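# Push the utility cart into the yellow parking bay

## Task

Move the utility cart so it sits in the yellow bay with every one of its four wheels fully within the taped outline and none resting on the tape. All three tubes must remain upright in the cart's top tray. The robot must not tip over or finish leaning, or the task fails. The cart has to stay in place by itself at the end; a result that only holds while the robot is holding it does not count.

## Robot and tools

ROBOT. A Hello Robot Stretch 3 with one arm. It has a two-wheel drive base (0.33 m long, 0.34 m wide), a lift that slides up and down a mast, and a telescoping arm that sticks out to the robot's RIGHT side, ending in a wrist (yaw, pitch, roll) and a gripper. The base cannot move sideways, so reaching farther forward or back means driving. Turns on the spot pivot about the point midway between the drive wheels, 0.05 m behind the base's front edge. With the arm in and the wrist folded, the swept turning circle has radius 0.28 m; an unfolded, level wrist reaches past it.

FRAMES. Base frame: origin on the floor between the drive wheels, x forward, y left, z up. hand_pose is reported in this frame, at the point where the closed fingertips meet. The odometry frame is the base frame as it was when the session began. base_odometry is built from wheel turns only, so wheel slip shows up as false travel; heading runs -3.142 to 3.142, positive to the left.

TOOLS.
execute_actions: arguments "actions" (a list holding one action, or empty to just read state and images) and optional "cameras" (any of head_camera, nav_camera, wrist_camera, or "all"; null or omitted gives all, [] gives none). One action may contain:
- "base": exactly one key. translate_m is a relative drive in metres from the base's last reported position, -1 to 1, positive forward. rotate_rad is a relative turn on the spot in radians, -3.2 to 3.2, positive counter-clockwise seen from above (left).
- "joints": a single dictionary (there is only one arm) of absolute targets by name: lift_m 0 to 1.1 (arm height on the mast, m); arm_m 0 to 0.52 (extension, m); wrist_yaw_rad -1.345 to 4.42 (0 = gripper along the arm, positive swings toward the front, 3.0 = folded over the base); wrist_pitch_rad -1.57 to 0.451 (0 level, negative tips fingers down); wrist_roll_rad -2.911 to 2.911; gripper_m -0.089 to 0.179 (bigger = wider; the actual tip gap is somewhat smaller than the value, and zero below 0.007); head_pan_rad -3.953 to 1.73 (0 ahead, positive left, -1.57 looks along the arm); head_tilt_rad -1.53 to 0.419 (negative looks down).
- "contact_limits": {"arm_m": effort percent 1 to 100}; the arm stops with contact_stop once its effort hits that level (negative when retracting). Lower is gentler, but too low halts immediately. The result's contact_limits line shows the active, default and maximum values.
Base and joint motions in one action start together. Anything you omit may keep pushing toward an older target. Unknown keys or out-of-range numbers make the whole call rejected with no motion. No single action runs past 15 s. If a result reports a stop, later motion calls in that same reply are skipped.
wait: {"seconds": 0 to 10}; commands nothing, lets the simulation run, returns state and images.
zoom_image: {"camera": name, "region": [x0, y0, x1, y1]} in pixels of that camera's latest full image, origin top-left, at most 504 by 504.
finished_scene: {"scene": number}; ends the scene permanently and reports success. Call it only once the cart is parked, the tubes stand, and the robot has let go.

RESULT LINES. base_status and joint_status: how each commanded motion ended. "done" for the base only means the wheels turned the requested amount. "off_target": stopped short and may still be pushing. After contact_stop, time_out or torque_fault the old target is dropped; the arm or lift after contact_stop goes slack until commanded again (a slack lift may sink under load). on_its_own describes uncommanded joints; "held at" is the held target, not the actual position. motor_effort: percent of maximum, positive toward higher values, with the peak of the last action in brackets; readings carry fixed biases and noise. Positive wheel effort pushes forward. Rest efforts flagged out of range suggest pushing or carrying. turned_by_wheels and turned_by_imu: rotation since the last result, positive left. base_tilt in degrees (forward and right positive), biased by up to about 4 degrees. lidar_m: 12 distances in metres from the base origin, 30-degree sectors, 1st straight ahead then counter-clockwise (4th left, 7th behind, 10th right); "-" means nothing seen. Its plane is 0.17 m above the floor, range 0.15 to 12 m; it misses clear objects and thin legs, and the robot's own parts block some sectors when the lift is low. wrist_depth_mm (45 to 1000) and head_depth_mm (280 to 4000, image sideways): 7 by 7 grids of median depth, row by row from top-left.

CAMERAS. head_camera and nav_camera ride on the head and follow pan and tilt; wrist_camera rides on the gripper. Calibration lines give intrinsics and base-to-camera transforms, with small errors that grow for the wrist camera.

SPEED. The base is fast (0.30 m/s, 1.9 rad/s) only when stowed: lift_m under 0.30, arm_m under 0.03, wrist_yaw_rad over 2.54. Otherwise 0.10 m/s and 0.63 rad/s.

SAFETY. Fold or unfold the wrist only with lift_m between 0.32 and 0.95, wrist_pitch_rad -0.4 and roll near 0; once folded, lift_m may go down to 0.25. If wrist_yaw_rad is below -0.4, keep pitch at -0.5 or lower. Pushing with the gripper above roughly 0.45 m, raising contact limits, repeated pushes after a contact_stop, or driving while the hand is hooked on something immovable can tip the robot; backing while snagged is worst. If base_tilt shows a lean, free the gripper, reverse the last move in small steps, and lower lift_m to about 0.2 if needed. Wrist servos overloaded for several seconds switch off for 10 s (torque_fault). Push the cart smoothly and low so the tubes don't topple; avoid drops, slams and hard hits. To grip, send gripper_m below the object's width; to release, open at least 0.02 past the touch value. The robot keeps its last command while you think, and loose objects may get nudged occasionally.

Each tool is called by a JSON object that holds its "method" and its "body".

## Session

{"method": "execute_actions", "body": {"actions": [{"joints":{"head_tilt_rad":-0.7,"head_pan_rad":-1.2}}]}}

Scene clock: 1.17 s.
base_odometry: x=+0.000 y=+0.000 heading=+0.000 (m, m, rad; odometry frame)
turned_by_wheels: +0.000 (rad since the last result)
turned_by_imu: +0.000 (rad since the last result)
base_tilt: forward=-0.5 right=-0.4 (deg)
lidar_m: 1.87 1.81 1.89 1.56 1.52 1.49 1.48 1.94 2.05 1.10 1.12 2.48
head_depth_mm: 3053 3433 2814 2084 1665 1386 1189 / 2909 1649 2504 2052 1648 1378 1181 / 1205 1345 1499 1689 1599 1369 1176 / 2430 1424 1626 1682 1596 1365 1175 / 2277 1227 1619 1711 1620 1367 1169 / 2341 2472 2539 2016 1608 1349 1158 / 2310 2486 2640 1996 1616 1347 1158
base_status: not commanded
joint_positions: lift_m=+0.444 arm_m=-0.002 wrist_yaw_rad=+3.136 wrist_pitch_rad=-0.604 wrist_roll_rad=-0.010 gripper_m=+0.037 head_pan_rad=-1.193 head_tilt_rad=-0.691
joint_status: all done
motor_effort: left_wheel=+0(0) right_wheel=+0(0) lift_m=+35(35) arm_m=+0(0) wrist_yaw_rad=+0(0) wrist_pitch_rad=+5(5) wrist_roll_rad=+0(0) gripper_m=+0(0) head_pan_rad=-2(30) head_tilt_rad=-4(34) (%)
hand_pose: x=-0.0201 y=+0.0542 z=+0.4174 quat_wxyz=(+0.212, +0.672, +0.210, +0.678) (m; base frame)
wrist_depth_mm: - - - - - - - / - - - - - - - / - - - - - 979 - / 891 862 880 833 869 839 818 / 748 740 738 735 722 720 698 / 659 642 663 652 - 615 613 / 578 568 - - 553 541 541
pictures: head_camera (sideways: a quarter turn clockwise sets it upright), nav_camera (sideways: a quarter turn counterclockwise sets it upright), wrist_camera
camera_calibration (this result's frames):
head_camera: T_world_to_cam=[[-0.230786, 0.57752, -0.783076, 1.03284], [0.941542, 0.335555, -0.030017, 0.0330218], [0.24543, -0.744227, -0.621201, 0.760413], [0, 0, 0, 1]] pos_world=[0.0206451, -0.0416436, 1.28215]
nav_camera: T_world_to_cam=[[0.258656, -0.550637, 0.793659, -0.991631], [-0.933337, -0.354214, 0.0584254, -0.0138809], [0.248954, -0.755864, -0.60555, 0.753106], [0, 0, 0, 1]] pos_world=[0.0560471, 0.0182996, 1.24387]
wrist_camera: T_world_to_cam=[[0.999198, -0.0200885, -0.0346418, 0.0431639], [-0.0391291, -0.673743, -0.737929, 0.382784], [-0.00851583, 0.738692, -0.673989, 0.400933], [0, 0, 0, 1]] pos_world=[-0.0247371, -0.0374007, 0.554187]
Images, in order (width x height): head_camera 896x504, nav_camera 672x504, wrist_camera 644x364.

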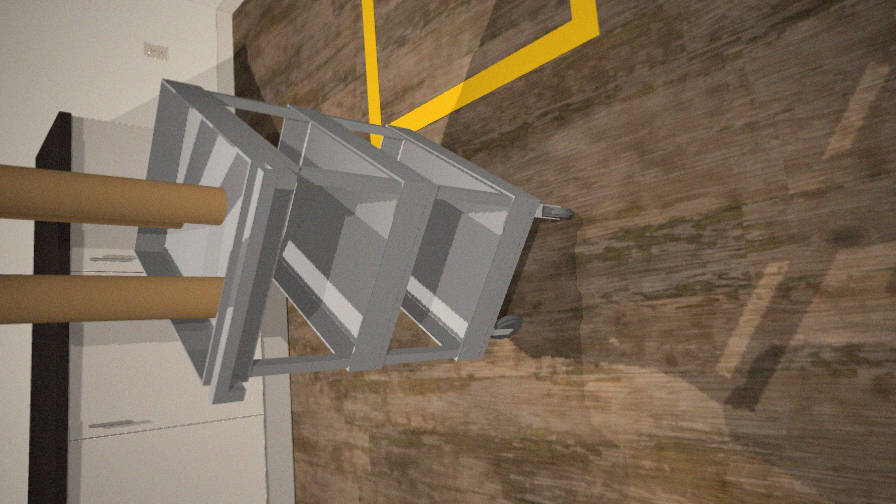

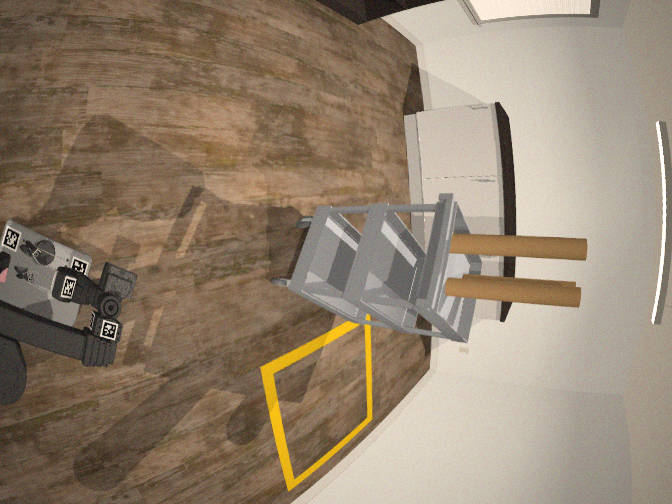

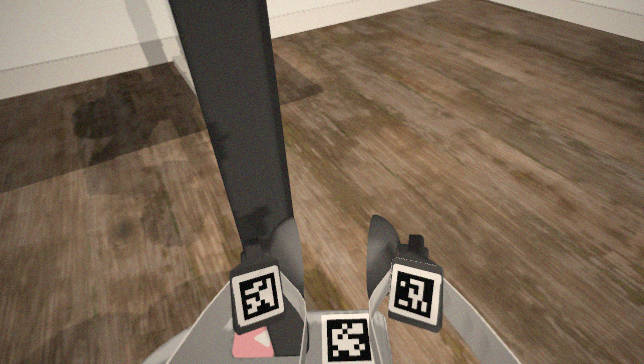

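{"method": "execute_actions", "body": {"actions": [{"joints":{"lift_m":0.28,"wrist_pitch_rad":-0.4,"wrist_yaw_rad":3.0}}], "cameras": []}}

{"method": "execute_actions", "body": {"actions": [{"base":{"rotate_rad":-1.79}}], "cameras": []}}

{"method": "execute_actions", "body": {"actions": [{"base":{"translate_m":1.0}}], "cameras": []}}

{"method": "execute_actions", "body": {"actions": [{"base":{"rotate_rad":2.278},"joints":{"head_pan_rad":-1.57,"head_tilt_rad":-0.75}}], "cameras": []}}

{"method": "execute_actions", "body": {"actions": [{"joints":{"lift_m":0.55,"gripper_m":0.13}}], "cameras": []}}

{"method": "execute_actions", "body": {"actions": [{"joints":{"wrist_yaw_rad":0}}], "cameras": []}}

{"method": "execute_actions", "body": {"actions": [{"joints":{"wrist_pitch_rad":0}}]}}

Scene clock: 22.47 s.
base_odometry: x=+0.000 y=+0.000 heading=+0.000 (m, m, rad; odometry frame)
turned_by_wheels: +0.000 (rad since the last result)
turned_by_imu: -0.001 (rad since the last result)
base_tilt: forward=-0.5 right=-0.4 (deg)
lidar_m: 1.87 1.81 1.89 1.56 1.52 1.49 1.49 1.95 2.05 1.10 1.13 2.48
head_depth_mm: 3050 3450 2778 2081 1666 1381 1188 / 2930 1639 2500 2058 1657 1384 1186 / 1206 1343 1503 1693 1604 1370 1175 / 2406 1413 1626 1683 1606 1369 1170 / 2295 1225 1613 1729 1628 1363 1173 / 2365 2457 2541 2003 1610 1354 1164 / 2300 2493 2653 1994 1612 1346 1159
base_status: not commanded
joint_positions: lift_m=+0.281 arm_m=-0.002 wrist_yaw_rad=+3.003 wrist_pitch_rad=-0.420 wrist_roll_rad=-0.010 gripper_m=+0.037 head_pan_rad=-1.193 head_tilt_rad=-0.691
joint_status: all done
motor_effort: left_wheel=+0(0) right_wheel=+1(1) lift_m=+19(33) arm_m=-1(0) wrist_yaw_rad=-3(4) wrist_pitch_rad=+7(9) wrist_roll_rad=+0(0) gripper_m=-1(1) head_pan_rad=-2(3) head_tilt_rad=-4(4) (%)
hand_pose: x=+0.0097 y=+0.0791 z=+0.2929 quat_wxyz=(+0.195, +0.697, +0.100, +0.683) (m; base frame)
wrist_depth_mm: - - - - - - - / - - - - - - - / - - - - - - 988 / 830 853 826 804 804 798 759 / 671 673 673 634 659 620 612 / 548 560 - 542 - 522 520 / 465 489 - - 446 451 450
pictures: none
No camera images: the call's "cameras" was empty. Leave "cameras" out to get every camera's image.

Scene clock: 24.83 s.
base_odometry: x=+0.000 y=+0.000 heading=-1.790 (m, m, rad; odometry frame)
turned_by_wheels: -1.790 (rad since the last result)
turned_by_imu: -1.794 (rad since the last result)
base_tilt: forward=-0.4 right=-0.5 (deg)
lidar_m: 2.36 1.10 2.68 1.96 1.81 1.81 1.69 1.06 1.51 1.49 1.94 1.97
head_depth_mm: 1978 2094 1215 1880 1663 1378 1189 / 1981 2262 1401 2062 1650 1378 1183 / 1880 2152 2421 2061 1650 1362 1179 / 1798 2048 2351 2032 1629 1364 1175 / 1735 1938 2218 2021 1617 1354 1170 / 1670 1861 2133 2010 1622 1350 1161 / 1607 1795 2013 1991 1613 1344 1161
base_status: done
joint_positions: lift_m=+0.281 arm_m=-0.002 wrist_yaw_rad=+3.003 wrist_pitch_rad=-0.419 wrist_roll_rad=-0.010 gripper_m=+0.037 head_pan_rad=-1.193 head_tilt_rad=-0.692
joint_status: not commanded
motor_effort: left_wheel=+3(13) right_wheel=-2(7) lift_m=+20(20) arm_m=-1(1) wrist_yaw_rad=-2(4) wrist_pitch_rad=+7(7) wrist_roll_rad=+0(0) gripper_m=+0(0) head_pan_rad=-2(3) head_tilt_rad=-4(4) (%)
hand_pose: x=+0.0098 y=+0.0790 z=+0.2929 quat_wxyz=(+0.195, +0.697, +0.100, +0.683) (m; base frame)
wrist_depth_mm: - - - - - - - / - - - - - - - / - - - - - - 990 / 844 841 827 801 772 780 770 / 671 673 680 636 662 624 615 / 553 538 - 545 - 525 523 / 475 490 - - 457 446 445
pictures: none
No camera images: the call's "cameras" was empty. Leave "cameras" out to get every camera's image.

Scene clock: 29.93 s.
base_odometry: x=-0.217 y=-0.976 heading=-1.790 (m, m, rad; odometry frame)
turned_by_wheels: +0.000 (rad since the last result)
turned_by_imu: -0.002 (rad since the last result)
base_tilt: forward=-0.4 right=-0.4 (deg)
lidar_m: 1.56 0.70 0.47 0.43 2.48 2.49 2.53 1.97 1.83 1.46 1.30 1.30
head_depth_mm: 1327 1521 1791 2024 1671 1384 1184 / 1277 1445 1685 1945 1648 1382 1180 / 1237 1407 1625 1894 1640 1367 1178 / 1184 1337 1540 1809 1636 1365 1174 / 1139 1279 1463 1701 1616 1360 1168 / 1096 1219 1388 1610 1621 1356 1163 / 1052 1180 1321 1531 1606 1342 1162
base_status: done
joint_positions: lift_m=+0.281 arm_m=-0.002 wrist_yaw_rad=+3.003 wrist_pitch_rad=-0.419 wrist_roll_rad=-0.010 gripper_m=+0.037 head_pan_rad=-1.193 head_tilt_rad=-0.692
joint_status: not commanded
motor_effort: left_wheel=+3(12) right_wheel=-2(6) lift_m=+20(20) arm_m=-1(0) wrist_yaw_rad=-2(3) wrist_pitch_rad=+7(8) wrist_roll_rad=+0(0) gripper_m=+0(0) head_pan_rad=-2(2) head_tilt_rad=-4(3) (%)
hand_pose: x=+0.0098 y=+0.0791 z=+0.2931 quat_wxyz=(+0.195, +0.697, +0.100, +0.683) (m; base frame)
wrist_depth_mm: - - - - - - - / - - - 959 978 895 740 / - - - 558 573 635 898 / 844 842 808 623 755 774 768 / 670 658 689 638 663 625 621 / 544 553 - 539 - 527 515 / 472 494 - - 449 452 449
pictures: none
No camera images: the call's "cameras" was empty. Leave "cameras" out to get every camera's image.

Scene clock: 32.53 s.
base_odometry: x=-0.217 y=-0.976 heading=+0.488 (m, m, rad; odometry frame)
turned_by_wheels: +2.278 (rad since the last result)
turned_by_imu: +2.284 (rad since the last result)
base_tilt: forward=-0.6 right=-0.6 (deg)
lidar_m: 2.23 2.56 1.97 1.82 1.84 1.36 1.30 1.34 1.80 0.58 0.44 0.44
head_depth_mm: 2242 2552 2541 1947 1597 1351 1165 / 2217 2513 2509 1946 1581 1339 1160 / 2101 2396 2390 1928 1570 1336 1159 / 1753 1904 2146 1866 1526 1328 1155 / 1744 1878 888 1125 1246 1264 1143 / 1719 1852 916 762 1002 1164 1124 / 1690 863 879 670 954 861 1048
base_status: done
joint_positions: lift_m=+0.281 arm_m=-0.002 wrist_yaw_rad=+3.003 wrist_pitch_rad=-0.419 wrist_roll_rad=-0.010 gripper_m=+0.037 head_pan_rad=-1.563 head_tilt_rad=-0.741
joint_status: all done
motor_effort: left_wheel=-3(10) right_wheel=+4(11) lift_m=+20(20) arm_m=-1(1) wrist_yaw_rad=-2(3) wrist_pitch_rad=+7(7) wrist_roll_rad=+0(0) gripper_m=+0(1) head_pan_rad=-2(22) head_tilt_rad=-4(9) (%)
hand_pose: x=+0.0098 y=+0.0791 z=+0.2931 quat_wxyz=(+0.195, +0.697, +0.100, +0.683) (m; base frame)
wrist_depth_mm: - - - - - - - / - - - - - - - / - - - - - - 990 / 842 818 824 794 815 805 776 / 674 664 678 652 656 633 622 / 555 550 - 546 - 528 518 / 475 486 - - 451 453 449
pictures: none
No camera images: the call's "cameras" was empty. Leave "cameras" out to get every camera's image.

Scene clock: 35.83 s.
base_odometry: x=-0.217 y=-0.976 heading=+0.488 (m, m, rad; odometry frame)
turned_by_wheels: +0.000 (rad since the last result)
turned_by_imu: +0.000 (rad since the last result)
base_tilt: forward=-0.6 right=-0.6 (deg)
lidar_m: 2.22 2.56 1.97 1.83 1.84 1.36 1.30 1.34 1.80 0.58 0.44 0.43
head_depth_mm: 2250 2562 2551 1974 1588 1350 1166 / 2225 2531 2526 1943 1594 1344 1183 / 2101 2369 2404 1937 1569 1337 1179 / 1749 1894 2146 1849 1532 1328 1171 / 1752 1892 887 1118 1254 1276 1168 / 1706 1860 916 761 1001 1163 1123 / 1690 862 879 669 953 862 1042
base_status: not commanded
joint_positions: lift_m=+0.549 arm_m=-0.002 wrist_yaw_rad=+3.003 wrist_pitch_rad=-0.418 wrist_roll_rad=-0.010 gripper_m=+0.130 head_pan_rad=-1.563 head_tilt_rad=-0.741
joint_status: all done
motor_effort: left_wheel=-3(3) right_wheel=+3(3) lift_m=+49(51) arm_m=-2(1) wrist_yaw_rad=-2(2) wrist_pitch_rad=+7(7) wrist_roll_rad=+0(0) gripper_m=+0(81) head_pan_rad=-2(2) head_tilt_rad=-4(4) (%)
hand_pose: x=+0.0098 y=+0.0791 z=+0.5620 quat_wxyz=(+0.194, +0.697, +0.100, +0.683) (m; base frame)
wrist_depth_mm: - - - - - - - / - - - - - - - / - - - - - - - / - - - - - - - / - - - - - - - / 916 949 919 878 864 - 895 / 789 749 773 762 762 729 731
pictures: none
No camera images: the call's "cameras" was empty. Leave "cameras" out to get every camera's image.

Scene clock: 38.33 s.
base_odometry: x=-0.217 y=-0.976 heading=+0.488 (m, m, rad; odometry frame)
turned_by_wheels: +0.000 (rad since the last result)
turned_by_imu: +0.000 (rad since the last result)
base_tilt: forward=-0.3 right=-0.4 (deg)
lidar_m: 2.23 2.56 1.98 1.83 1.84 1.36 1.30 1.34 1.80 0.58 0.44 0.43
head_depth_mm: 2228 2561 2532 1961 1600 1343 1168 / 2224 2534 2493 1958 1589 1338 1180 / 2101 2402 2406 1926 1579 1335 1176 / 1753 1888 2153 1869 1535 1336 - / 1742 1877 889 1117 1249 1271 1145 / 1720 1873 914 763 1004 1161 1123 / 1684 862 881 672 955 865 1044
base_status: not commanded
joint_positions: lift_m=+0.549 arm_m=-0.002 wrist_yaw_rad=+0.004 wrist_pitch_rad=-0.418 wrist_roll_rad=-0.010 gripper_m=+0.130 head_pan_rad=-1.563 head_tilt_rad=-0.741
joint_status: all done
motor_effort: left_wheel=-3(3) right_wheel=+4(3) lift_m=+48(49) arm_m=-1(1) wrist_yaw_rad=-3(4) wrist_pitch_rad=+7(7) wrist_roll_rad=+0(0) gripper_m=-1(0) head_pan_rad=-2(3) head_tilt_rad=-4(3) (%)
hand_pose: x=-0.0207 y=-0.3674 z=+0.5620 quat_wxyz=(+0.695, +0.149, -0.688, -0.145) (m; base frame)
wrist_depth_mm: - - - - - - - / 678 735 682 - - - - / 590 565 449 - - - - / 427 342 447 - - - - / 287 348 816 - - - - / 298 711 709 832 895 - 854 / 604 588 596 756 769 736 745
pictures: none
No camera images: the call's "cameras" was empty. Leave "cameras" out to get every camera's image.

Scene clock: 39.33 s.
base_odometry: x=-0.217 y=-0.976 heading=+0.488 (m, m, rad; odometry frame)
turned_by_wheels: +0.000 (rad since the last result)
turned_by_imu: +0.000 (rad since the last result)
base_tilt: forward=-0.6 right=-0.4 (deg)
lidar_m: 2.23 2.56 1.98 1.83 1.84 1.36 1.30 1.34 1.80 0.58 0.44 0.44
head_depth_mm: 2232 2538 2533 1968 1602 1350 1169 / 2230 2551 2531 1945 1589 1340 1184 / 2092 2372 2384 1937 1579 1330 1178 / 1756 1895 2161 1855 1537 1335 - / 1740 1872 888 1119 1234 1265 1149 / 1724 1872 914 762 1002 1158 1127 / 1685 861 878 671 952 862 1043
base_status: not commanded
joint_positions: lift_m=+0.549 arm_m=-0.002 wrist_yaw_rad=+0.004 wrist_pitch_rad=-0.023 wrist_roll_rad=-0.010 gripper_m=+0.130 head_pan_rad=-1.563 head_tilt_rad=-0.741
joint_status: all done
motor_effort: left_wheel=-3(3) right_wheel=+3(3) lift_m=+48(48) arm_m=-1(1) wrist_yaw_rad=-4(3) wrist_pitch_rad=+9(9) wrist_roll_rad=+0(0) gripper_m=-1(0) head_pan_rad=-2(2) head_tilt_rad=-4(3) (%)
hand_pose: x=-0.0206 y=-0.3987 z=+0.6582 quat_wxyz=(+0.711, +0.010, -0.703, -0.007) (m; base frame)
wrist_depth_mm: 261 309 391 - - - - / 301 333 410 - - - - / - - - - - - - / - - - - - - - / - 790 715 - - - - / 617 620 475 - - - - / 441 338 416 - - - -
pictures: head_camera (sideways: a quarter turn clockwise sets it upright), nav_camera (sideways: a quarter turn counterclockwise sets it upright), wrist_camera
camera_calibration (this result's frames):
head_camera: T_world_to_cam=[[-0.006272, 0.660533, -0.750771, 0.989357], [0.99914, -0.0266278, -0.0317742, 0.0349561], [-0.0409793, -0.750324, -0.659798, 0.812368], [0, 0, 0, 1]] pos_world=[0.00456948, -0.0430329, 1.27989]
nav_camera: T_world_to_cam=[[0.0419894, -0.64612, 0.76208, -0.949146], [-0.998239, 0.00485902, 0.059121, -0.0143867], [-0.0419022, -0.763221, -0.644778, 0.805909], [0, 0, 0, 1]] pos_world=[0.059262, 0.00189444, 1.24381]
wrist_camera: T_world_to_cam=[[-0.999265, -0.0108644, -0.0367703, 0.00686082], [0.0345923, 0.15816, -0.986807, 0.752359], [0.0165367, -0.987354, -0.157667, -0.129666], [0, 0, 0, 1]] pos_world=[-0.0170259, -0.246944, 0.722242]
Images, in order (width x height): head_camera 896x504, nav_camera 672x504, wrist_camera 644x364.

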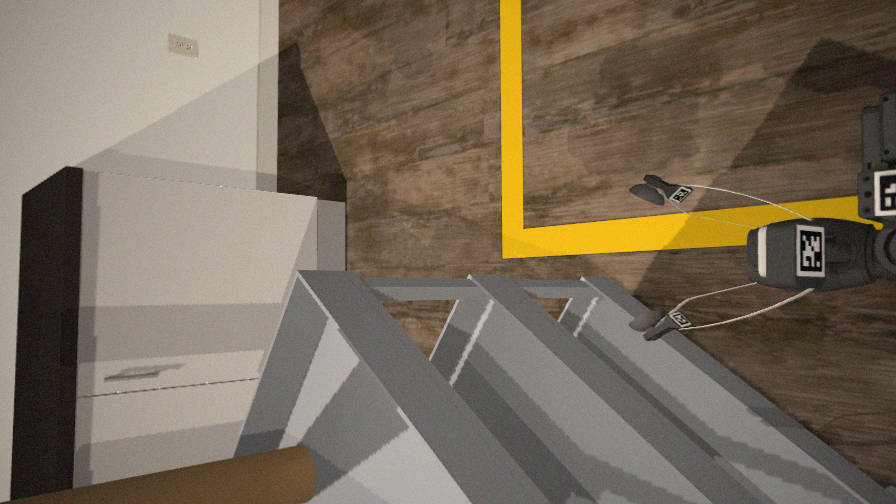

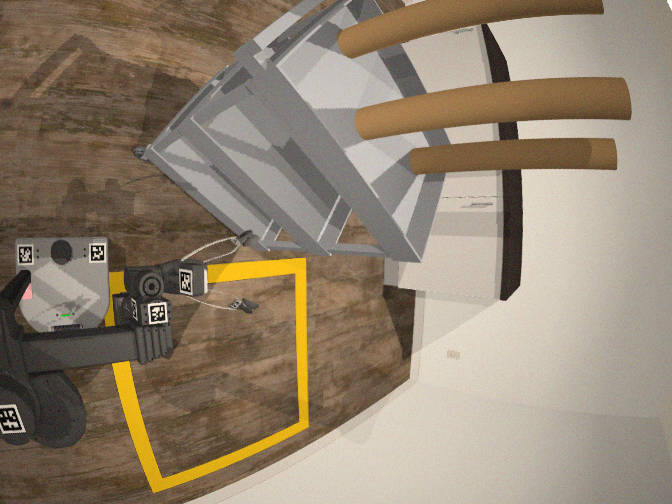

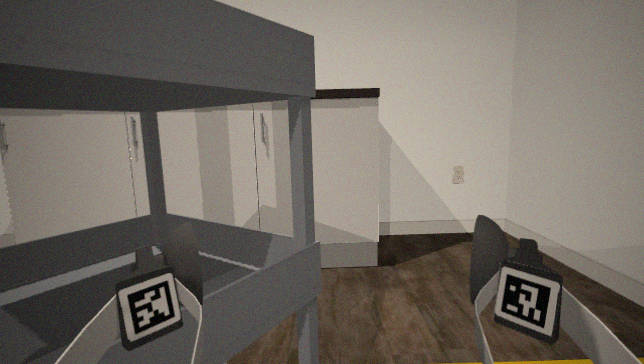

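{"method": "execute_actions", "body": {"actions": [{"base":{"translate_m":0.04},"joints":{"arm_m":0.2}}], "cameras": ["wrist_camera"]}}

Scene clock: 44.30 s.
base_odometry: x=-0.182 y=-0.957 heading=+0.488 (m, m, rad; odometry frame)
turned_by_wheels: +0.000 (rad since the last result)
turned_by_imu: -0.001 (rad since the last result)
base_tilt: forward=-0.7 right=-0.3 (deg)
lidar_m: 2.19 2.52 1.96 1.87 1.84 1.40 1.34 1.38 1.86 0.53 0.41 0.41
head_depth_mm: 2244 2547 2526 1963 1597 1345 1165 / 2219 2547 2523 1941 1587 1348 1183 / 1830 1985 2296 1939 1605 - 1156 / 1746 1888 2040 1808 1614 1275 1148 / 1740 1879 894 1113 1065 1243 1149 / 1729 1835 915 698 976 1110 1106 / 734 809 877 713 926 826 1007
base_status: done
joint_positions: lift_m=+0.549 arm_m=+0.200 wrist_yaw_rad=+0.002 wrist_pitch_rad=-0.021 wrist_roll_rad=-0.010 gripper_m=+0.130 head_pan_rad=-1.563 head_tilt_rad=-0.741
joint_status: all done
motor_effort: left_wheel=-3(6) right_wheel=+3(8) lift_m=+48(49) arm_m=+3(7) wrist_yaw_rad=-2(3) wrist_pitch_rad=+8(9) wrist_roll_rad=+0(0) gripper_m=+0(0) head_pan_rad=-2(2) head_tilt_rad=-4(4) (%)
hand_pose: x=-0.0209 y=-0.6003 z=+0.6586 quat_wxyz=(+0.711, +0.009, -0.703, -0.007) (m; base frame)
wrist_depth_mm: 160 175 209 289 - - - / 304 315 328 329 - - - / - - - - - - - / - - - - - - - / - - - - - - - / 525 583 473 422 - - - / 444 416 434 365 - - -
pictures: wrist_camera
camera_calibration (this result's frames):
wrist_camera: T_world_to_cam=[[-0.999278, -0.00961468, -0.0367613, 0.00509537], [0.0347999, 0.156908, -0.987, 0.78394], [0.0152578, -0.987566, -0.15646, -0.329585], [0, 0, 0, 1]] pos_world=[-0.0171606, -0.448445, 0.722369]
Images, in order (width x height): wrist_camera 644x364.

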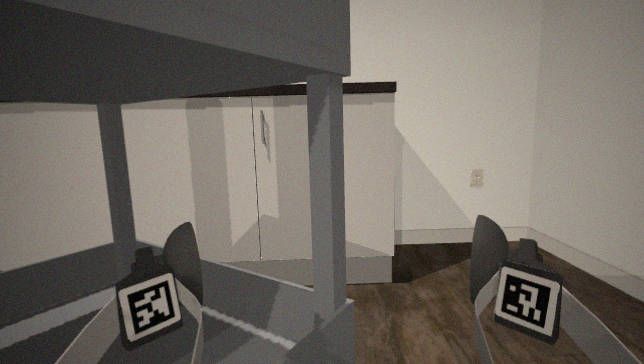

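{"method": "execute_actions", "body": {"actions": [{"joints":{"arm_m":0.36}}], "cameras": ["wrist_camera"]}}

{"method": "execute_actions", "body": {"actions": [{"joints":{"gripper_m":-0.04}}], "cameras": ["wrist_camera"]}}

Scene clock: 49.40 s.
base_odometry: x=-0.182 y=-0.957 heading=+0.488 (m, m, rad; odometry frame)
turned_by_wheels: +0.000 (rad since the last result)
turned_by_imu: -0.001 (rad since the last result)
base_tilt: forward=-0.6 right=-0.6 (deg)
lidar_m: 2.19 2.52 1.96 1.86 1.84 1.40 1.34 1.39 1.86 0.53 0.41 0.41
head_depth_mm: 2237 2524 2530 1952 1599 1347 1170 / 2243 2536 2510 1946 1587 1343 1174 / 1820 1969 2281 1945 1549 1318 1158 / 1763 1867 2056 1913 1452 1332 1155 / 1748 1871 896 1104 1059 1241 1151 / 1727 1839 913 697 978 1110 1101 / 735 811 878 714 924 827 1005
base_status: not commanded
joint_positions: lift_m=+0.549 arm_m=+0.360 wrist_yaw_rad=+0.002 wrist_pitch_rad=-0.021 wrist_roll_rad=-0.010 gripper_m=+0.130 head_pan_rad=-1.563 head_tilt_rad=-0.741
joint_status: all done
motor_effort: left_wheel=-3(3) right_wheel=+4(3) lift_m=+48(48) arm_m=+4(4) wrist_yaw_rad=-3(2) wrist_pitch_rad=+8(8) wrist_roll_rad=+0(0) gripper_m=-1(0) head_pan_rad=-3(2) head_tilt_rad=-4(4) (%)
hand_pose: x=-0.0209 y=-0.7603 z=+0.6586 quat_wxyz=(+0.711, +0.009, -0.703, -0.007) (m; base frame)
wrist_depth_mm: 163 165 168 160 - - - / 306 - - 168 - - - / - - - 172 - - - / - - - 176 - - - / - - - 181 - - - / 440 - - 184 - - - / 433 348 - 190 - - -
pictures: wrist_camera
camera_calibration (this result's frames):
wrist_camera: T_world_to_cam=[[-0.999279, -0.00952323, -0.0367602, 0.00360243], [0.0348153, 0.156769, -0.987021, 0.80899], [0.0151625, -0.987589, -0.156324, -0.487703], [0, 0, 0, 1]] pos_world=[-0.0171706, -0.608441, 0.722384]
Images, in order (width x height): wrist_camera 644x364.

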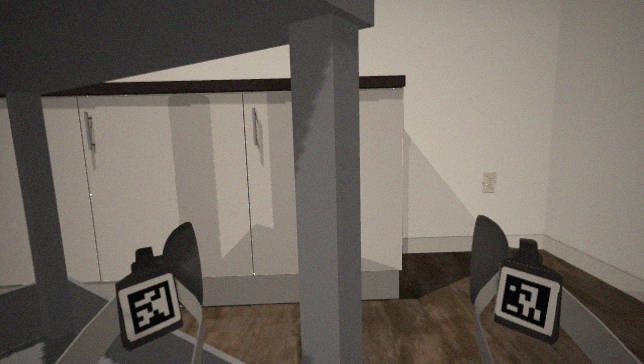

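Scene clock: 51.60 s.
base_odometry: x=-0.182 y=-0.957 heading=+0.488 (m, m, rad; odometry frame)
turned_by_wheels: +0.000 (rad since the last result)
turned_by_imu: +0.000 (rad since the last result)
base_tilt: forward=-0.5 right=-0.3 (deg)
lidar_m: 2.19 2.52 1.95 1.86 1.84 1.41 1.34 1.38 1.86 0.53 0.41 0.41
head_depth_mm: 2234 2554 2550 1956 1597 1352 1166 / 2227 2526 2506 1940 1596 1345 1176 / 1823 1977 2300 1940 1543 1323 1157 / 1751 1872 2041 1920 1456 1326 1148 / 1746 1867 894 1098 1070 1248 1148 / 1721 1825 914 697 979 1113 1103 / 736 812 878 715 923 825 1005
base_status: not commanded
joint_positions: lift_m=+0.549 arm_m=+0.360 wrist_yaw_rad=+0.006 wrist_pitch_rad=-0.021 wrist_roll_rad=-0.010 gripper_m=-0.039 head_pan_rad=-1.563 head_tilt_rad=-0.741
joint_status: all done
motor_effort: left_wheel=-1(3) right_wheel=+0(3) lift_m=+48(49) arm_m=+3(3) wrist_yaw_rad=-5(6) wrist_pitch_rad=+8(8) wrist_roll_rad=+0(0) gripper_m=-17(97) head_pan_rad=-2(3) head_tilt_rad=-4(4) (%)
hand_pose: x=-0.0199 y=-0.7603 z=+0.6586 quat_wxyz=(+0.711, +0.010, -0.703, -0.006) (m; base frame)
wrist_depth_mm: 162 165 168 160 - - - / 307 - - 168 - - - / - - - 172 - - - / - - - 177 - - - / - - - 187 - - - / 436 - - - - - - / 432 369 - 192 - - -
pictures: wrist_camera
camera_calibration (this result's frames):
wrist_camera: T_world_to_cam=[[-0.999236, -0.0132748, -0.0367615, 0.00171124], [0.0342277, 0.156898, -0.987021, 0.809043], [0.0188703, -0.987526, -0.156324, -0.487592], [0, 0, 0, 1]] pos_world=[-0.0167808, -0.608424, 0.722384]
Images, in order (width x height): wrist_camera 644x364.

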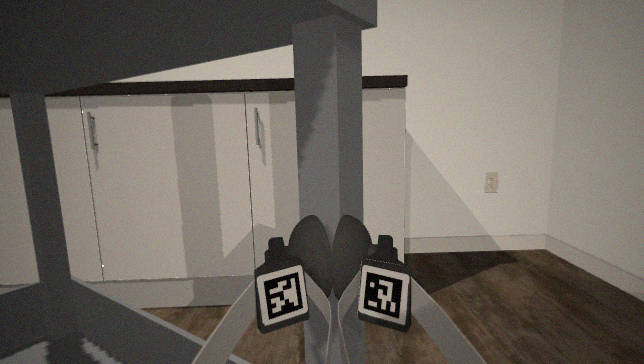

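Too shallow; open and go 0.06 deeper.

{"method": "execute_actions", "body": {"actions": [{"joints":{"gripper_m":0.11}}], "cameras": []}}

{"method": "execute_actions", "body": {"actions": [{"joints":{"arm_m":0.425}}], "cameras": []}}

{"method": "execute_actions", "body": {"actions": [{"joints":{"gripper_m":-0.04}}], "cameras": ["wrist_camera"]}}

Scene clock: 55.73 s.
base_odometry: x=-0.182 y=-0.957 heading=+0.488 (m, m, rad; odometry frame)
turned_by_wheels: +0.000 (rad since the last result)
turned_by_imu: -0.001 (rad since the last result)
base_tilt: forward=-0.5 right=-0.3 (deg)
lidar_m: 2.19 2.51 1.96 1.86 1.84 1.40 1.34 1.38 1.86 0.53 0.41 0.41
head_depth_mm: 2226 2543 2530 1958 1598 1344 1170 / 2236 2520 2511 1942 1580 1342 1173 / 1830 1969 2310 1946 1548 1320 1156 / 1751 1895 2047 1922 1461 1327 1152 / 1739 1882 892 1100 1063 1248 1150 / 1727 1828 917 698 979 1111 1103 / 736 813 877 713 926 826 1008
base_status: not commanded
joint_positions: lift_m=+0.549 arm_m=+0.360 wrist_yaw_rad=+0.004 wrist_pitch_rad=-0.021 wrist_roll_rad=-0.010 gripper_m=+0.110 head_pan_rad=-1.563 head_tilt_rad=-0.741
joint_status: all done
motor_effort: left_wheel=-2(2) right_wheel=+3(3) lift_m=+48(48) arm_m=+3(3) wrist_yaw_rad=-4(5) wrist_pitch_rad=+8(8) wrist_roll_rad=+0(0) gripper_m=+0(82) head_pan_rad=-2(2) head_tilt_rad=-4(4) (%)
hand_pose: x=-0.0205 y=-0.7603 z=+0.6586 quat_wxyz=(+0.711, +0.009, -0.703, -0.007) (m; base frame)
wrist_depth_mm: 163 165 168 159 - - - / 304 - - 169 - - - / - - - 172 - - - / - - - 176 - - - / - - - 181 - - - / 433 - - 186 - - - / 424 362 - 191 - - -
pictures: none
No camera images: the call's "cameras" was empty. Leave "cameras" out to get every camera's image.

Scene clock: 57.37 s.
base_odometry: x=-0.182 y=-0.957 heading=+0.488 (m, m, rad; odometry frame)
turned_by_wheels: +0.000 (rad since the last result)
turned_by_imu: +0.000 (rad since the last result)
base_tilt: forward=-0.4 right=-0.4 (deg)
lidar_m: 2.19 2.52 1.96 1.87 1.85 1.40 1.34 1.38 1.86 0.53 0.41 0.41
head_depth_mm: 2232 2544 2552 1975 1595 1345 1171 / 2224 2542 2514 1943 1591 1339 1176 / 1833 1972 2299 1990 1557 1314 1153 / 1755 1888 2034 1975 1486 1327 1153 / 1742 1876 895 1099 1064 1248 1151 / 1718 1850 917 697 979 1113 1099 / 735 812 876 714 927 828 1006
base_status: not commanded
joint_positions: lift_m=+0.549 arm_m=+0.425 wrist_yaw_rad=+0.003 wrist_pitch_rad=-0.021 wrist_roll_rad=-0.010 gripper_m=+0.110 head_pan_rad=-1.563 head_tilt_rad=-0.741
joint_status: all done
motor_effort: left_wheel=-2(2) right_wheel=+3(3) lift_m=+48(48) arm_m=+3(7) wrist_yaw_rad=-3(3) wrist_pitch_rad=+8(8) wrist_roll_rad=+0(0) gripper_m=+0(0) head_pan_rad=-2(3) head_tilt_rad=-4(4) (%)
hand_pose: x=-0.0207 y=-0.8253 z=+0.6586 quat_wxyz=(+0.711, +0.009, -0.703, -0.007) (m; base frame)
wrist_depth_mm: 163 165 - 99 - - - / - - - 102 - - - / - - - 104 - - - / - - - 107 - - - / - - - 110 - - - / - - - 113 - - - / 381 - - 116 - - -
pictures: none
No camera images: the call's "cameras" was empty. Leave "cameras" out to get every camera's image.

Scene clock: 59.37 s.
base_odometry: x=-0.182 y=-0.957 heading=+0.488 (m, m, rad; odometry frame)
turned_by_wheels: +0.000 (rad since the last result)
turned_by_imu: +0.000 (rad since the last result)
base_tilt: forward=-0.2 right=-0.6 (deg)
lidar_m: 2.19 2.52 1.96 1.87 1.84 1.40 1.34 1.38 1.86 0.53 0.41 0.41
head_depth_mm: 2243 2538 2533 1962 1593 1350 1168 / 2228 2566 2521 1945 1583 1341 1174 / 1820 1965 2306 2015 1555 1310 1156 / 1757 1878 2037 1492 1489 1320 1150 / 1739 1877 896 1104 1068 1246 1147 / 1708 1835 914 697 977 1110 1100 / 737 813 878 713 923 827 1008
base_status: not commanded
joint_positions: lift_m=+0.549 arm_m=+0.425 wrist_yaw_rad=+0.008 wrist_pitch_rad=-0.021 wrist_roll_rad=-0.010 gripper_m=-0.039 head_pan_rad=-1.563 head_tilt_rad=-0.741
joint_status: all done
motor_effort: left_wheel=+2(2) right_wheel=-3(3) lift_m=+48(48) arm_m=+3(3) wrist_yaw_rad=-6(6) wrist_pitch_rad=+8(8) wrist_roll_rad=+0(0) gripper_m=-28(99) head_pan_rad=-3(2) head_tilt_rad=-4(4) (%)
hand_pose: x=-0.0195 y=-0.8253 z=+0.6586 quat_wxyz=(+0.711, +0.011, -0.703, -0.005) (m; base frame)
wrist_depth_mm: 162 166 - 100 - - - / - - - 103 - - - / - - - 105 - - - / - - - 107 - - - / - - - 109 - - - / - - - 112 - - - / 369 - - 115 - - -
pictures: wrist_camera
camera_calibration (this result's frames):
wrist_camera: T_world_to_cam=[[-0.999212, -0.014976, -0.0367677, -0.000115992], [0.0339667, 0.156956, -0.987021, 0.81927], [0.0205525, -0.987492, -0.156324, -0.551732], [0, 0, 0, 1]] pos_world=[-0.0166043, -0.673422, 0.722384]
Images, in order (width x height): wrist_camera 644x364.

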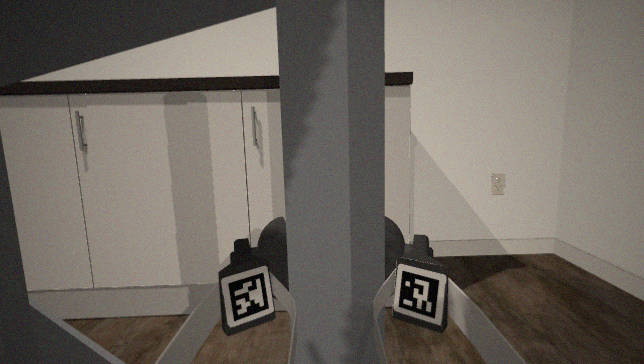

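{"method": "execute_actions", "body": {"actions": [{"base":{"translate_m":-0.55},"joints":{"head_tilt_rad":-0.9,"head_pan_rad":-1.5}}], "cameras": ["head_camera","nav_camera"]}}

Scene clock: 68.03 s.
base_odometry: x=-0.667 y=-1.216 heading=+0.488 (m, m, rad; odometry frame)
turned_by_wheels: +0.000 (rad since the last result)
turned_by_imu: +0.002 (rad since the last result)
base_tilt: forward=-0.5 right=-0.5 (deg)
lidar_m: 2.73 3.10 2.23 1.77 1.14 0.82 0.79 0.81 1.10 0.72 0.71 2.67
head_depth_mm: 2215 2284 2000 1694 1453 1262 1131 / 2283 2497 2021 1678 1451 1279 - / 2308 2496 2071 1596 1434 1255 1141 / 2294 910 1200 1332 1418 1253 1139 / 1041 922 1202 1359 1392 1246 1119 / 1017 909 1163 1107 1333 1242 1100 / 1645 873 1133 1069 1313 1233 1096
base_status: done
joint_positions: lift_m=+0.549 arm_m=+0.425 wrist_yaw_rad=+0.105 wrist_pitch_rad=-0.021 wrist_roll_rad=-0.010 gripper_m=-0.026 head_pan_rad=-1.507 head_tilt_rad=-0.889
joint_status: all done
on_its_own: wrist_yaw_rad is held at +0.091, not at your +0.000, by its stall guard, which is not easing now; gripper_m is held at -0.027, not at your -0.040, by its stall guard, which is not easing now
motor_effort: left_wheel=+3(32) right_wheel=-6(50) lift_m=+48(48) arm_m=+2(3) wrist_yaw_rad=-11(70) wrist_pitch_rad=+8(9) wrist_roll_rad=+0(0) gripper_m=-20(28) head_pan_rad=+3(9) head_tilt_rad=-5(16) (%)
hand_pose: x=+0.0053 y=-0.8240 z=+0.6586 quat_wxyz=(+0.710, +0.045, -0.702, +0.030) (m; base frame)
wrist_depth_mm: 162 165 168 112 - - - / 309 319 333 115 - - - / - - - 118 - - - / - - - 120 - - - / - - - 124 - - - / 494 520 547 125 - - - / 440 439 407 130 - - -
pictures: head_camera (sideways: a quarter turn clockwise sets it upright), nav_camera (sideways: a quarter turn counterclockwise sets it upright)
camera_calibration (this result's frames):
head_camera: T_world_to_cam=[[-0.0501119, 0.762484, -0.645063, 0.851871], [0.998729, 0.0347941, -0.0364589, 0.041051], [-0.00535498, -0.64607, -0.763259, 0.946708], [0, 0, 0, 1]] pos_world=[0.00675967, -0.0393264, 1.27359]
nav_camera: T_world_to_cam=[[0.0850764, -0.7479, 0.658337, -0.814209], [-0.99636, -0.0602671, 0.0602927, -0.015912], [-0.00541688, -0.661069, -0.750305, 0.942937], [0, 0, 0, 1]] pos_world=[0.0585236, 0.0134406, 1.24447]
Images, in order (width x height): head_camera 896x504, nav_camera 672x504.

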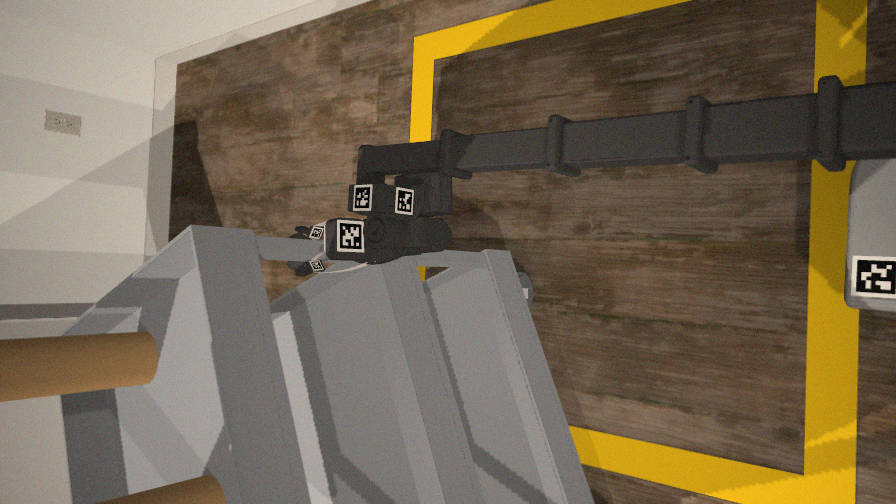

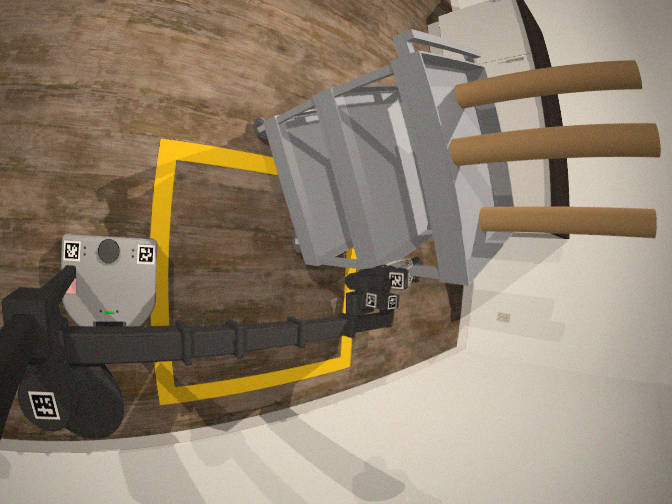

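{"method": "execute_actions", "body": {"actions": [{"base":{"translate_m":-0.44},"joints":{"arm_m":0.33}}], "cameras": ["head_camera","nav_camera"]}}

Scene clock: 79.57 s.
base_odometry: x=-1.056 y=-1.422 heading=+0.489 (m, m, rad; odometry frame)
turned_by_wheels: +0.000 (rad since the last result)
turned_by_imu: +0.001 (rad since the last result)
base_tilt: forward=-0.4 right=-0.4 (deg)
lidar_m: 3.19 3.26 1.84 1.37 0.50 0.36 0.35 0.36 0.48 0.68 0.68 0.82
head_depth_mm: 1047 1018 994 969 951 925 909 / 1585 1526 1459 1406 1265 1165 - / 2254 2416 1991 1801 1433 1256 1145 / 2287 992 1031 1136 1394 1253 1137 / 843 903 1142 1113 1350 1240 1115 / 2182 911 1135 1079 1328 1235 1100 / 1693 849 1127 1071 1319 1231 1095
base_status: done
joint_positions: lift_m=+0.549 arm_m=+0.330 wrist_yaw_rad=+0.161 wrist_pitch_rad=-0.021 wrist_roll_rad=-0.010 gripper_m=-0.026 head_pan_rad=-1.507 head_tilt_rad=-0.889
joint_status: all done
on_its_own: wrist_yaw_rad is held at +0.144, not at your +0.000, by its stall guard, which is not easing now; gripper_m is held at -0.027, not at your -0.040, by its stall guard, which is not easing now; wrist_yaw_rad is at rest, and its effort (-14) is outside its rest range (-12 to +12)
motor_effort: left_wheel=+5(18) right_wheel=-8(35) lift_m=+48(48) arm_m=-2(10) wrist_yaw_rad=-14(34) wrist_pitch_rad=+8(8) wrist_roll_rad=+0(0) gripper_m=-20(22) head_pan_rad=+2(3) head_tilt_rad=-5(5) (%)
hand_pose: x=+0.0196 y=-0.7275 z=+0.6586 quat_wxyz=(+0.709, +0.064, -0.700, +0.049) (m; base frame)
wrist_depth_mm: 161 164 169 112 - 864 523 / 304 317 332 114 - 863 521 / - - - 117 - 908 523 / - - - 120 - 867 528 / - - - 122 - 914 522 / 586 587 587 126 - 895 531 / 433 436 408 129 - 824 529
pictures: head_camera (sideways: a quarter turn clockwise sets it upright), nav_camera (sideways: a quarter turn counterclockwise sets it upright)
camera_calibration (this result's frames):
head_camera: T_world_to_cam=[[-0.0501153, 0.762485, -0.645062, 0.85187], [0.998729, 0.0347985, -0.0364589, 0.041051], [-0.00535218, -0.64607, -0.76326, 0.946709], [0, 0, 0, 1]] pos_world=[0.00675984, -0.0393264, 1.27359]
nav_camera: T_world_to_cam=[[0.0850797, -0.747901, 0.658336, -0.814208], [-0.996359, -0.0602716, 0.0602927, -0.015912], [-0.00541401, -0.661069, -0.750306, 0.942937], [0, 0, 0, 1]] pos_world=[0.0585235, 0.0134408, 1.24447]
Images, in order (width x height): head_camera 896x504, nav_camera 672x504.

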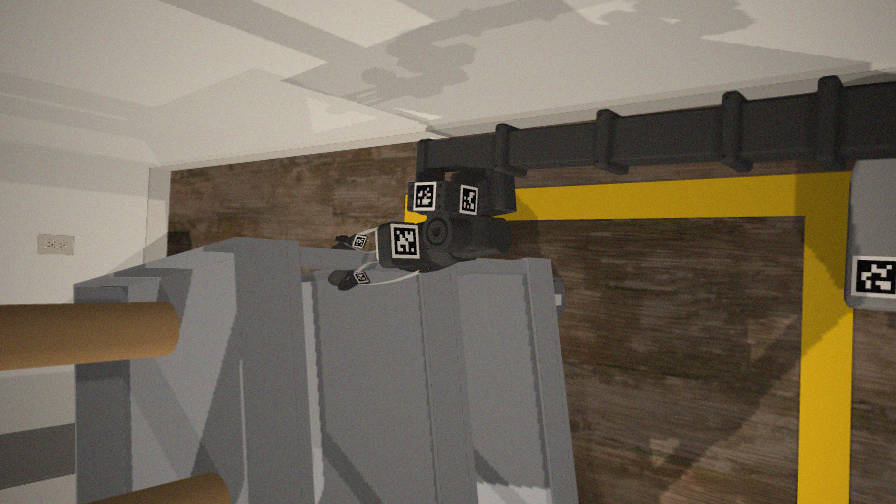

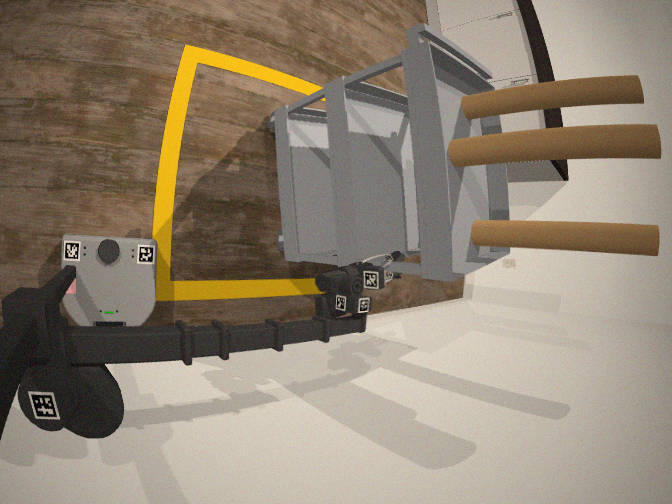

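{"method": "execute_actions", "body": {"actions": [{"joints":{"arm_m":0.27}}], "cameras": []}}

{"method": "execute_actions", "body": {"actions": [{"joints":{"gripper_m":0.11,"wrist_yaw_rad":0.15}}], "cameras": []}}

{"method": "execute_actions", "body": {"actions": [{"joints":{"arm_m":0.0}}], "cameras": ["head_camera"]}}

{"method": "execute_actions", "body": {"actions": [{"joints":{"wrist_yaw_rad":1.5}}], "cameras": []}}

{"method": "execute_actions", "body": {"actions": [{"base":{"translate_m":1.0},"joints":{"head_pan_rad":-2.1}}], "cameras": ["head_camera","nav_camera"]}}

Scene clock: 87.17 s.
base_odometry: x=-1.056 y=-1.422 heading=+0.488 (m, m, rad; odometry frame)
turned_by_wheels: -0.001 (rad since the last result)
turned_by_imu: -0.001 (rad since the last result)
base_tilt: forward=-0.5 right=-0.5 (deg)
lidar_m: 3.18 3.25 1.84 1.38 0.50 0.36 0.35 0.36 0.48 0.63 0.64 0.82
head_depth_mm: 1043 1013 988 966 943 930 908 / 1572 1514 1469 1402 1258 1167 - / 2262 2416 1989 1730 1385 1245 1146 / 2224 929 770 1089 1369 1245 1136 / 794 886 748 1062 1328 1245 1114 / 2229 913 741 1055 1322 1234 1103 / 1725 821 738 1045 1316 1227 1097
base_status: not commanded
joint_positions: lift_m=+0.549 arm_m=+0.271 wrist_yaw_rad=+0.125 wrist_pitch_rad=-0.021 wrist_roll_rad=-0.010 gripper_m=-0.026 head_pan_rad=-1.507 head_tilt_rad=-0.889
joint_status: all done
on_its_own: wrist_yaw_rad is held at +0.144, not at your +0.000, by its stall guard, which is not easing now; gripper_m is held at -0.027, not at your -0.040, by its stall guard, which is not easing now; wrist_yaw_rad is at rest, and its effort (+14) is outside its rest range (-12 to +12)
motor_effort: left_wheel=-6(5) right_wheel=+7(10) lift_m=+48(48) arm_m=-7(11) wrist_yaw_rad=+14(14) wrist_pitch_rad=+8(8) wrist_roll_rad=+0(0) gripper_m=-19(20) head_pan_rad=+3(2) head_tilt_rad=-5(4) (%)
hand_pose: x=+0.0105 y=-0.6693 z=+0.6586 quat_wxyz=(+0.710, +0.052, -0.702, +0.037) (m; base frame)
wrist_depth_mm: 162 164 168 112 - 777 479 / 304 315 325 115 - 788 482 / - - - 117 - 789 489 / - - - 120 - 799 482 / - - - 123 - 783 484 / 604 590 596 125 - 805 491 / 438 440 413 130 - 743 487
pictures: none
No camera images: the call's "cameras" was empty. Leave "cameras" out to get every camera's image.

Scene clock: 89.63 s.
base_odometry: x=-1.056 y=-1.422 heading=+0.488 (m, m, rad; odometry frame)
turned_by_wheels: +0.000 (rad since the last result)
turned_by_imu: +0.000 (rad since the last result)
base_tilt: forward=-0.5 right=-0.3 (deg)
lidar_m: 3.17 3.24 1.84 1.38 0.50 0.36 0.35 0.36 0.48 0.63 0.64 0.82
head_depth_mm: 1047 1015 993 967 950 928 907 / 1582 1517 1458 1406 1263 1167 - / 2261 2390 2001 1717 1382 1255 1143 / 2209 925 798 1109 1365 1246 1138 / 798 887 746 1058 1334 1242 1116 / 2228 910 742 1053 1324 1234 1100 / 1732 822 739 1048 1311 1235 1098
base_status: not commanded
joint_positions: lift_m=+0.549 arm_m=+0.270 wrist_yaw_rad=+0.147 wrist_pitch_rad=-0.021 wrist_roll_rad=-0.010 gripper_m=+0.110 head_pan_rad=-1.507 head_tilt_rad=-0.889
joint_status: all done
motor_effort: left_wheel=-2(9) right_wheel=+3(14) lift_m=+48(48) arm_m=-4(7) wrist_yaw_rad=+3(24) wrist_pitch_rad=+8(8) wrist_roll_rad=+0(0) gripper_m=+0(88) head_pan_rad=+2(3) head_tilt_rad=-4(5) (%)
hand_pose: x=+0.0160 y=-0.6683 z=+0.6587 quat_wxyz=(+0.709, +0.059, -0.701, +0.045) (m; base frame)
wrist_depth_mm: 161 162 167 114 - 845 499 / 306 311 322 117 - 847 501 / - - - 119 - 843 507 / - - - 122 - 846 508 / - - - 125 - 770 504 / 602 590 571 127 - - 511 / 441 416 429 131 - 844 473
pictures: none
No camera images: the call's "cameras" was empty. Leave "cameras" out to get every camera's image.

Scene clock: 92.83 s.
base_odometry: x=-1.056 y=-1.422 heading=+0.488 (m, m, rad; odometry frame)
turned_by_wheels: +0.000 (rad since the last result)
turned_by_imu: +0.000 (rad since the last result)
base_tilt: forward=-0.5 right=-0.5 (deg)
lidar_m: 3.17 3.25 1.84 1.38 0.50 0.36 0.35 0.36 0.48 0.63 0.64 0.82
head_depth_mm: 1044 1017 993 967 949 925 908 / 1579 1515 1463 1417 1340 1235 - / 2270 2391 2000 1675 1428 1279 - / 2210 928 810 1117 1371 - - / 794 886 749 1060 1336 1243 1114 / 2239 911 743 1052 1322 1238 1102 / 1726 821 737 1046 1316 1233 1097
base_status: not commanded
joint_positions: lift_m=+0.549 arm_m=+0.000 wrist_yaw_rad=+0.148 wrist_pitch_rad=-0.021 wrist_roll_rad=-0.010 gripper_m=+0.110 head_pan_rad=-1.507 head_tilt_rad=-0.889
joint_status: all done
motor_effort: left_wheel=-2(2) right_wheel=+4(3) lift_m=+48(48) arm_m=-4(5) wrist_yaw_rad=+1(3) wrist_pitch_rad=+8(8) wrist_roll_rad=+0(0) gripper_m=-1(0) head_pan_rad=+3(3) head_tilt_rad=-4(5) (%)
hand_pose: x=+0.0162 y=-0.3982 z=+0.6587 quat_wxyz=(+0.709, +0.060, -0.701, +0.045) (m; base frame)
wrist_depth_mm: 383 377 372 363 - 883 516 / 392 385 378 373 - 866 520 / - - - - - 870 520 / - - - - - 875 518 / - 834 905 853 - 772 520 / 435 425 421 415 - - 517 / 442 434 428 422 - 872 487
pictures: head_camera (sideways: a quarter turn clockwise sets it upright)
camera_calibration (this result's frames):
head_camera: T_world_to_cam=[[-0.0501841, 0.762579, -0.644946, 0.851718], [0.998726, 0.034886, -0.0364634, 0.0410568], [-0.00530663, -0.645954, -0.763358, 0.946836], [0, 0, 0, 1]] pos_world=[0.00676279, -0.0393221, 1.27358]
Images, in order (width x height): head_camera 896x504.

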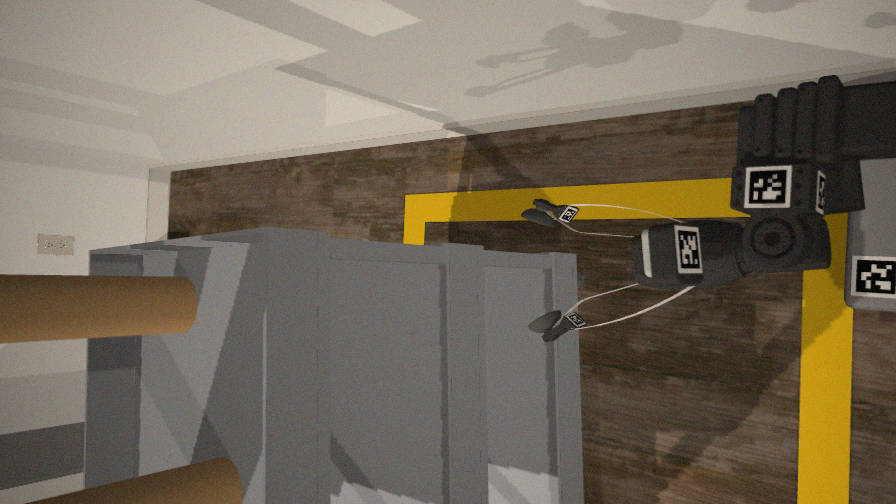

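Scene clock: 94.53 s.
base_odometry: x=-1.056 y=-1.422 heading=+0.488 (m, m, rad; odometry frame)
turned_by_wheels: +0.000 (rad since the last result)
turned_by_imu: +0.000 (rad since the last result)
base_tilt: forward=-0.5 right=-0.4 (deg)
lidar_m: 3.19 3.23 1.84 1.38 0.50 0.36 0.35 0.36 0.48 0.63 0.64 0.82
head_depth_mm: 1047 1016 992 970 942 925 908 / 1581 1518 1459 1418 1345 1238 - / 2266 2405 2005 1665 1438 1297 - / 2225 929 811 1118 1371 1273 - / 797 886 748 1060 1336 1262 1089 / 2222 915 744 1056 1326 1263 1085 / 1716 820 739 1050 1315 1211 1100
base_status: not commanded
joint_positions: lift_m=+0.549 arm_m=+0.000 wrist_yaw_rad=+1.496 wrist_pitch_rad=-0.021 wrist_roll_rad=-0.010 gripper_m=+0.110 head_pan_rad=-1.507 head_tilt_rad=-0.889
joint_status: all done
motor_effort: left_wheel=-3(2) right_wheel=+3(4) lift_m=+48(48) arm_m=-4(4) wrist_yaw_rad=+2(2) wrist_pitch_rad=+8(8) wrist_roll_rad=+0(0) gripper_m=+0(1) head_pan_rad=+2(3) head_tilt_rad=-4(5) (%)
hand_pose: x=+0.2336 y=-0.1644 z=+0.6587 quat_wxyz=(+0.526, +0.484, -0.510, +0.478) (m; base frame)
wrist_depth_mm: - - - - - - 529 / - - - - - - 518 / - - - - - - - / - - - - - - - / - - - - - - 575 / - - - - - - 507 / - - - - - - -
pictures: none
No camera images: the call's "cameras" was empty. Leave "cameras" out to get every camera's image.

Scene clock: 105.63 s.
base_odometry: x=-0.173 y=-0.953 heading=+0.488 (m, m, rad; odometry frame)
turned_by_wheels: +0.000 (rad since the last result)
turned_by_imu: -0.003 (rad since the last result)
base_tilt: forward=-0.6 right=-0.4 (deg)
lidar_m: 2.18 2.52 1.95 1.89 1.84 1.41 1.35 0.84 0.71 1.93 1.99 2.48
head_depth_mm: 1154 1063 1348 1667 1451 1269 1160 / 1061 978 1297 1571 1441 1259 1123 / 1086 938 1227 1436 1437 1257 - / 1122 930 1153 1259 1403 1290 - / 921 907 1279 1539 1423 1286 - / 2350 2285 1908 1642 1411 1261 1109 / 2302 2399 1947 1634 1406 1229 1133
base_status: done
joint_positions: lift_m=+0.549 arm_m=+0.000 wrist_yaw_rad=+1.497 wrist_pitch_rad=-0.021 wrist_roll_rad=-0.010 gripper_m=+0.110 head_pan_rad=-2.093 head_tilt_rad=-0.889
joint_status: all done
motor_effort: left_wheel=-3(2) right_wheel=+3(7) lift_m=+48(48) arm_m=-4(4) wrist_yaw_rad=+2(3) wrist_pitch_rad=+8(8) wrist_roll_rad=+0(0) gripper_m=-1(0) head_pan_rad=-2(27) head_tilt_rad=-4(4) (%)
hand_pose: x=+0.2336 y=-0.1643 z=+0.6587 quat_wxyz=(+0.526, +0.484, -0.510, +0.478) (m; base frame)
wrist_depth_mm: - - - - - - - / - - - - - - - / - - - - - - - / - - - - - - - / - - - - - - - / - - - - - - - / - - - - - - -
pictures: head_camera (sideways: a quarter turn clockwise sets it upright), nav_camera (sideways: a quarter turn counterclockwise sets it upright)
camera_calibration (this result's frames):
head_camera: T_world_to_cam=[[0.379994, 0.663061, -0.644946, 0.849094], [0.851333, -0.523358, -0.0364634, 0.0419559], [-0.361715, -0.535207, -0.763358, 0.94901], [0, 0, 0, 1]] pos_world=[-0.0150979, -0.0331257, 1.27358]
nav_camera: T_world_to_cam=[[-0.342799, -0.670249, 0.658221, -0.811448], [-0.863448, 0.500821, 0.0602932, -0.0167235], [-0.370063, -0.547671, -0.750406, 0.945293], [0, 0, 0, 1]] pos_world=[0.0572142, -0.0177875, 1.24447]
Images, in order (width x height): head_camera 896x504, nav_camera 672x504.

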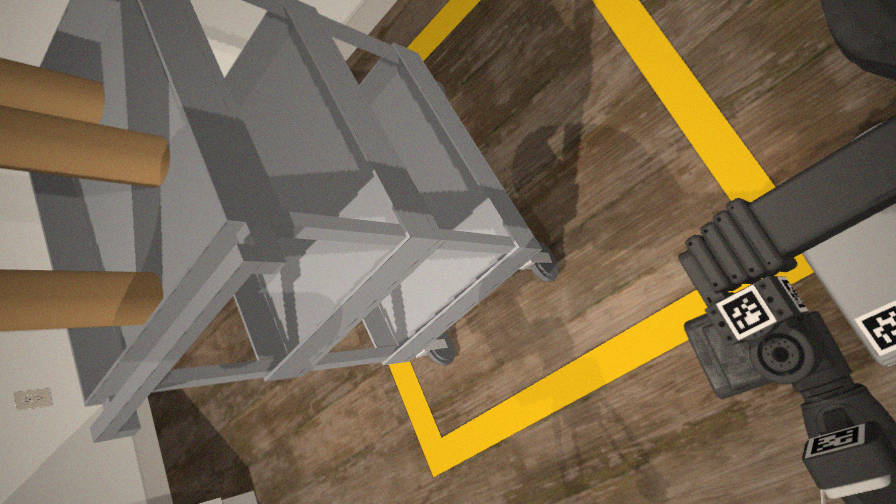

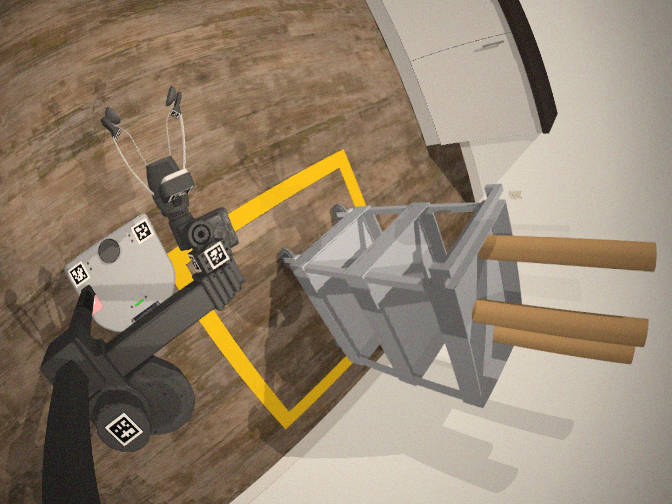

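{"method": "finished_scene", "body": {"scene": 2}}

The scene is finished: the task was done.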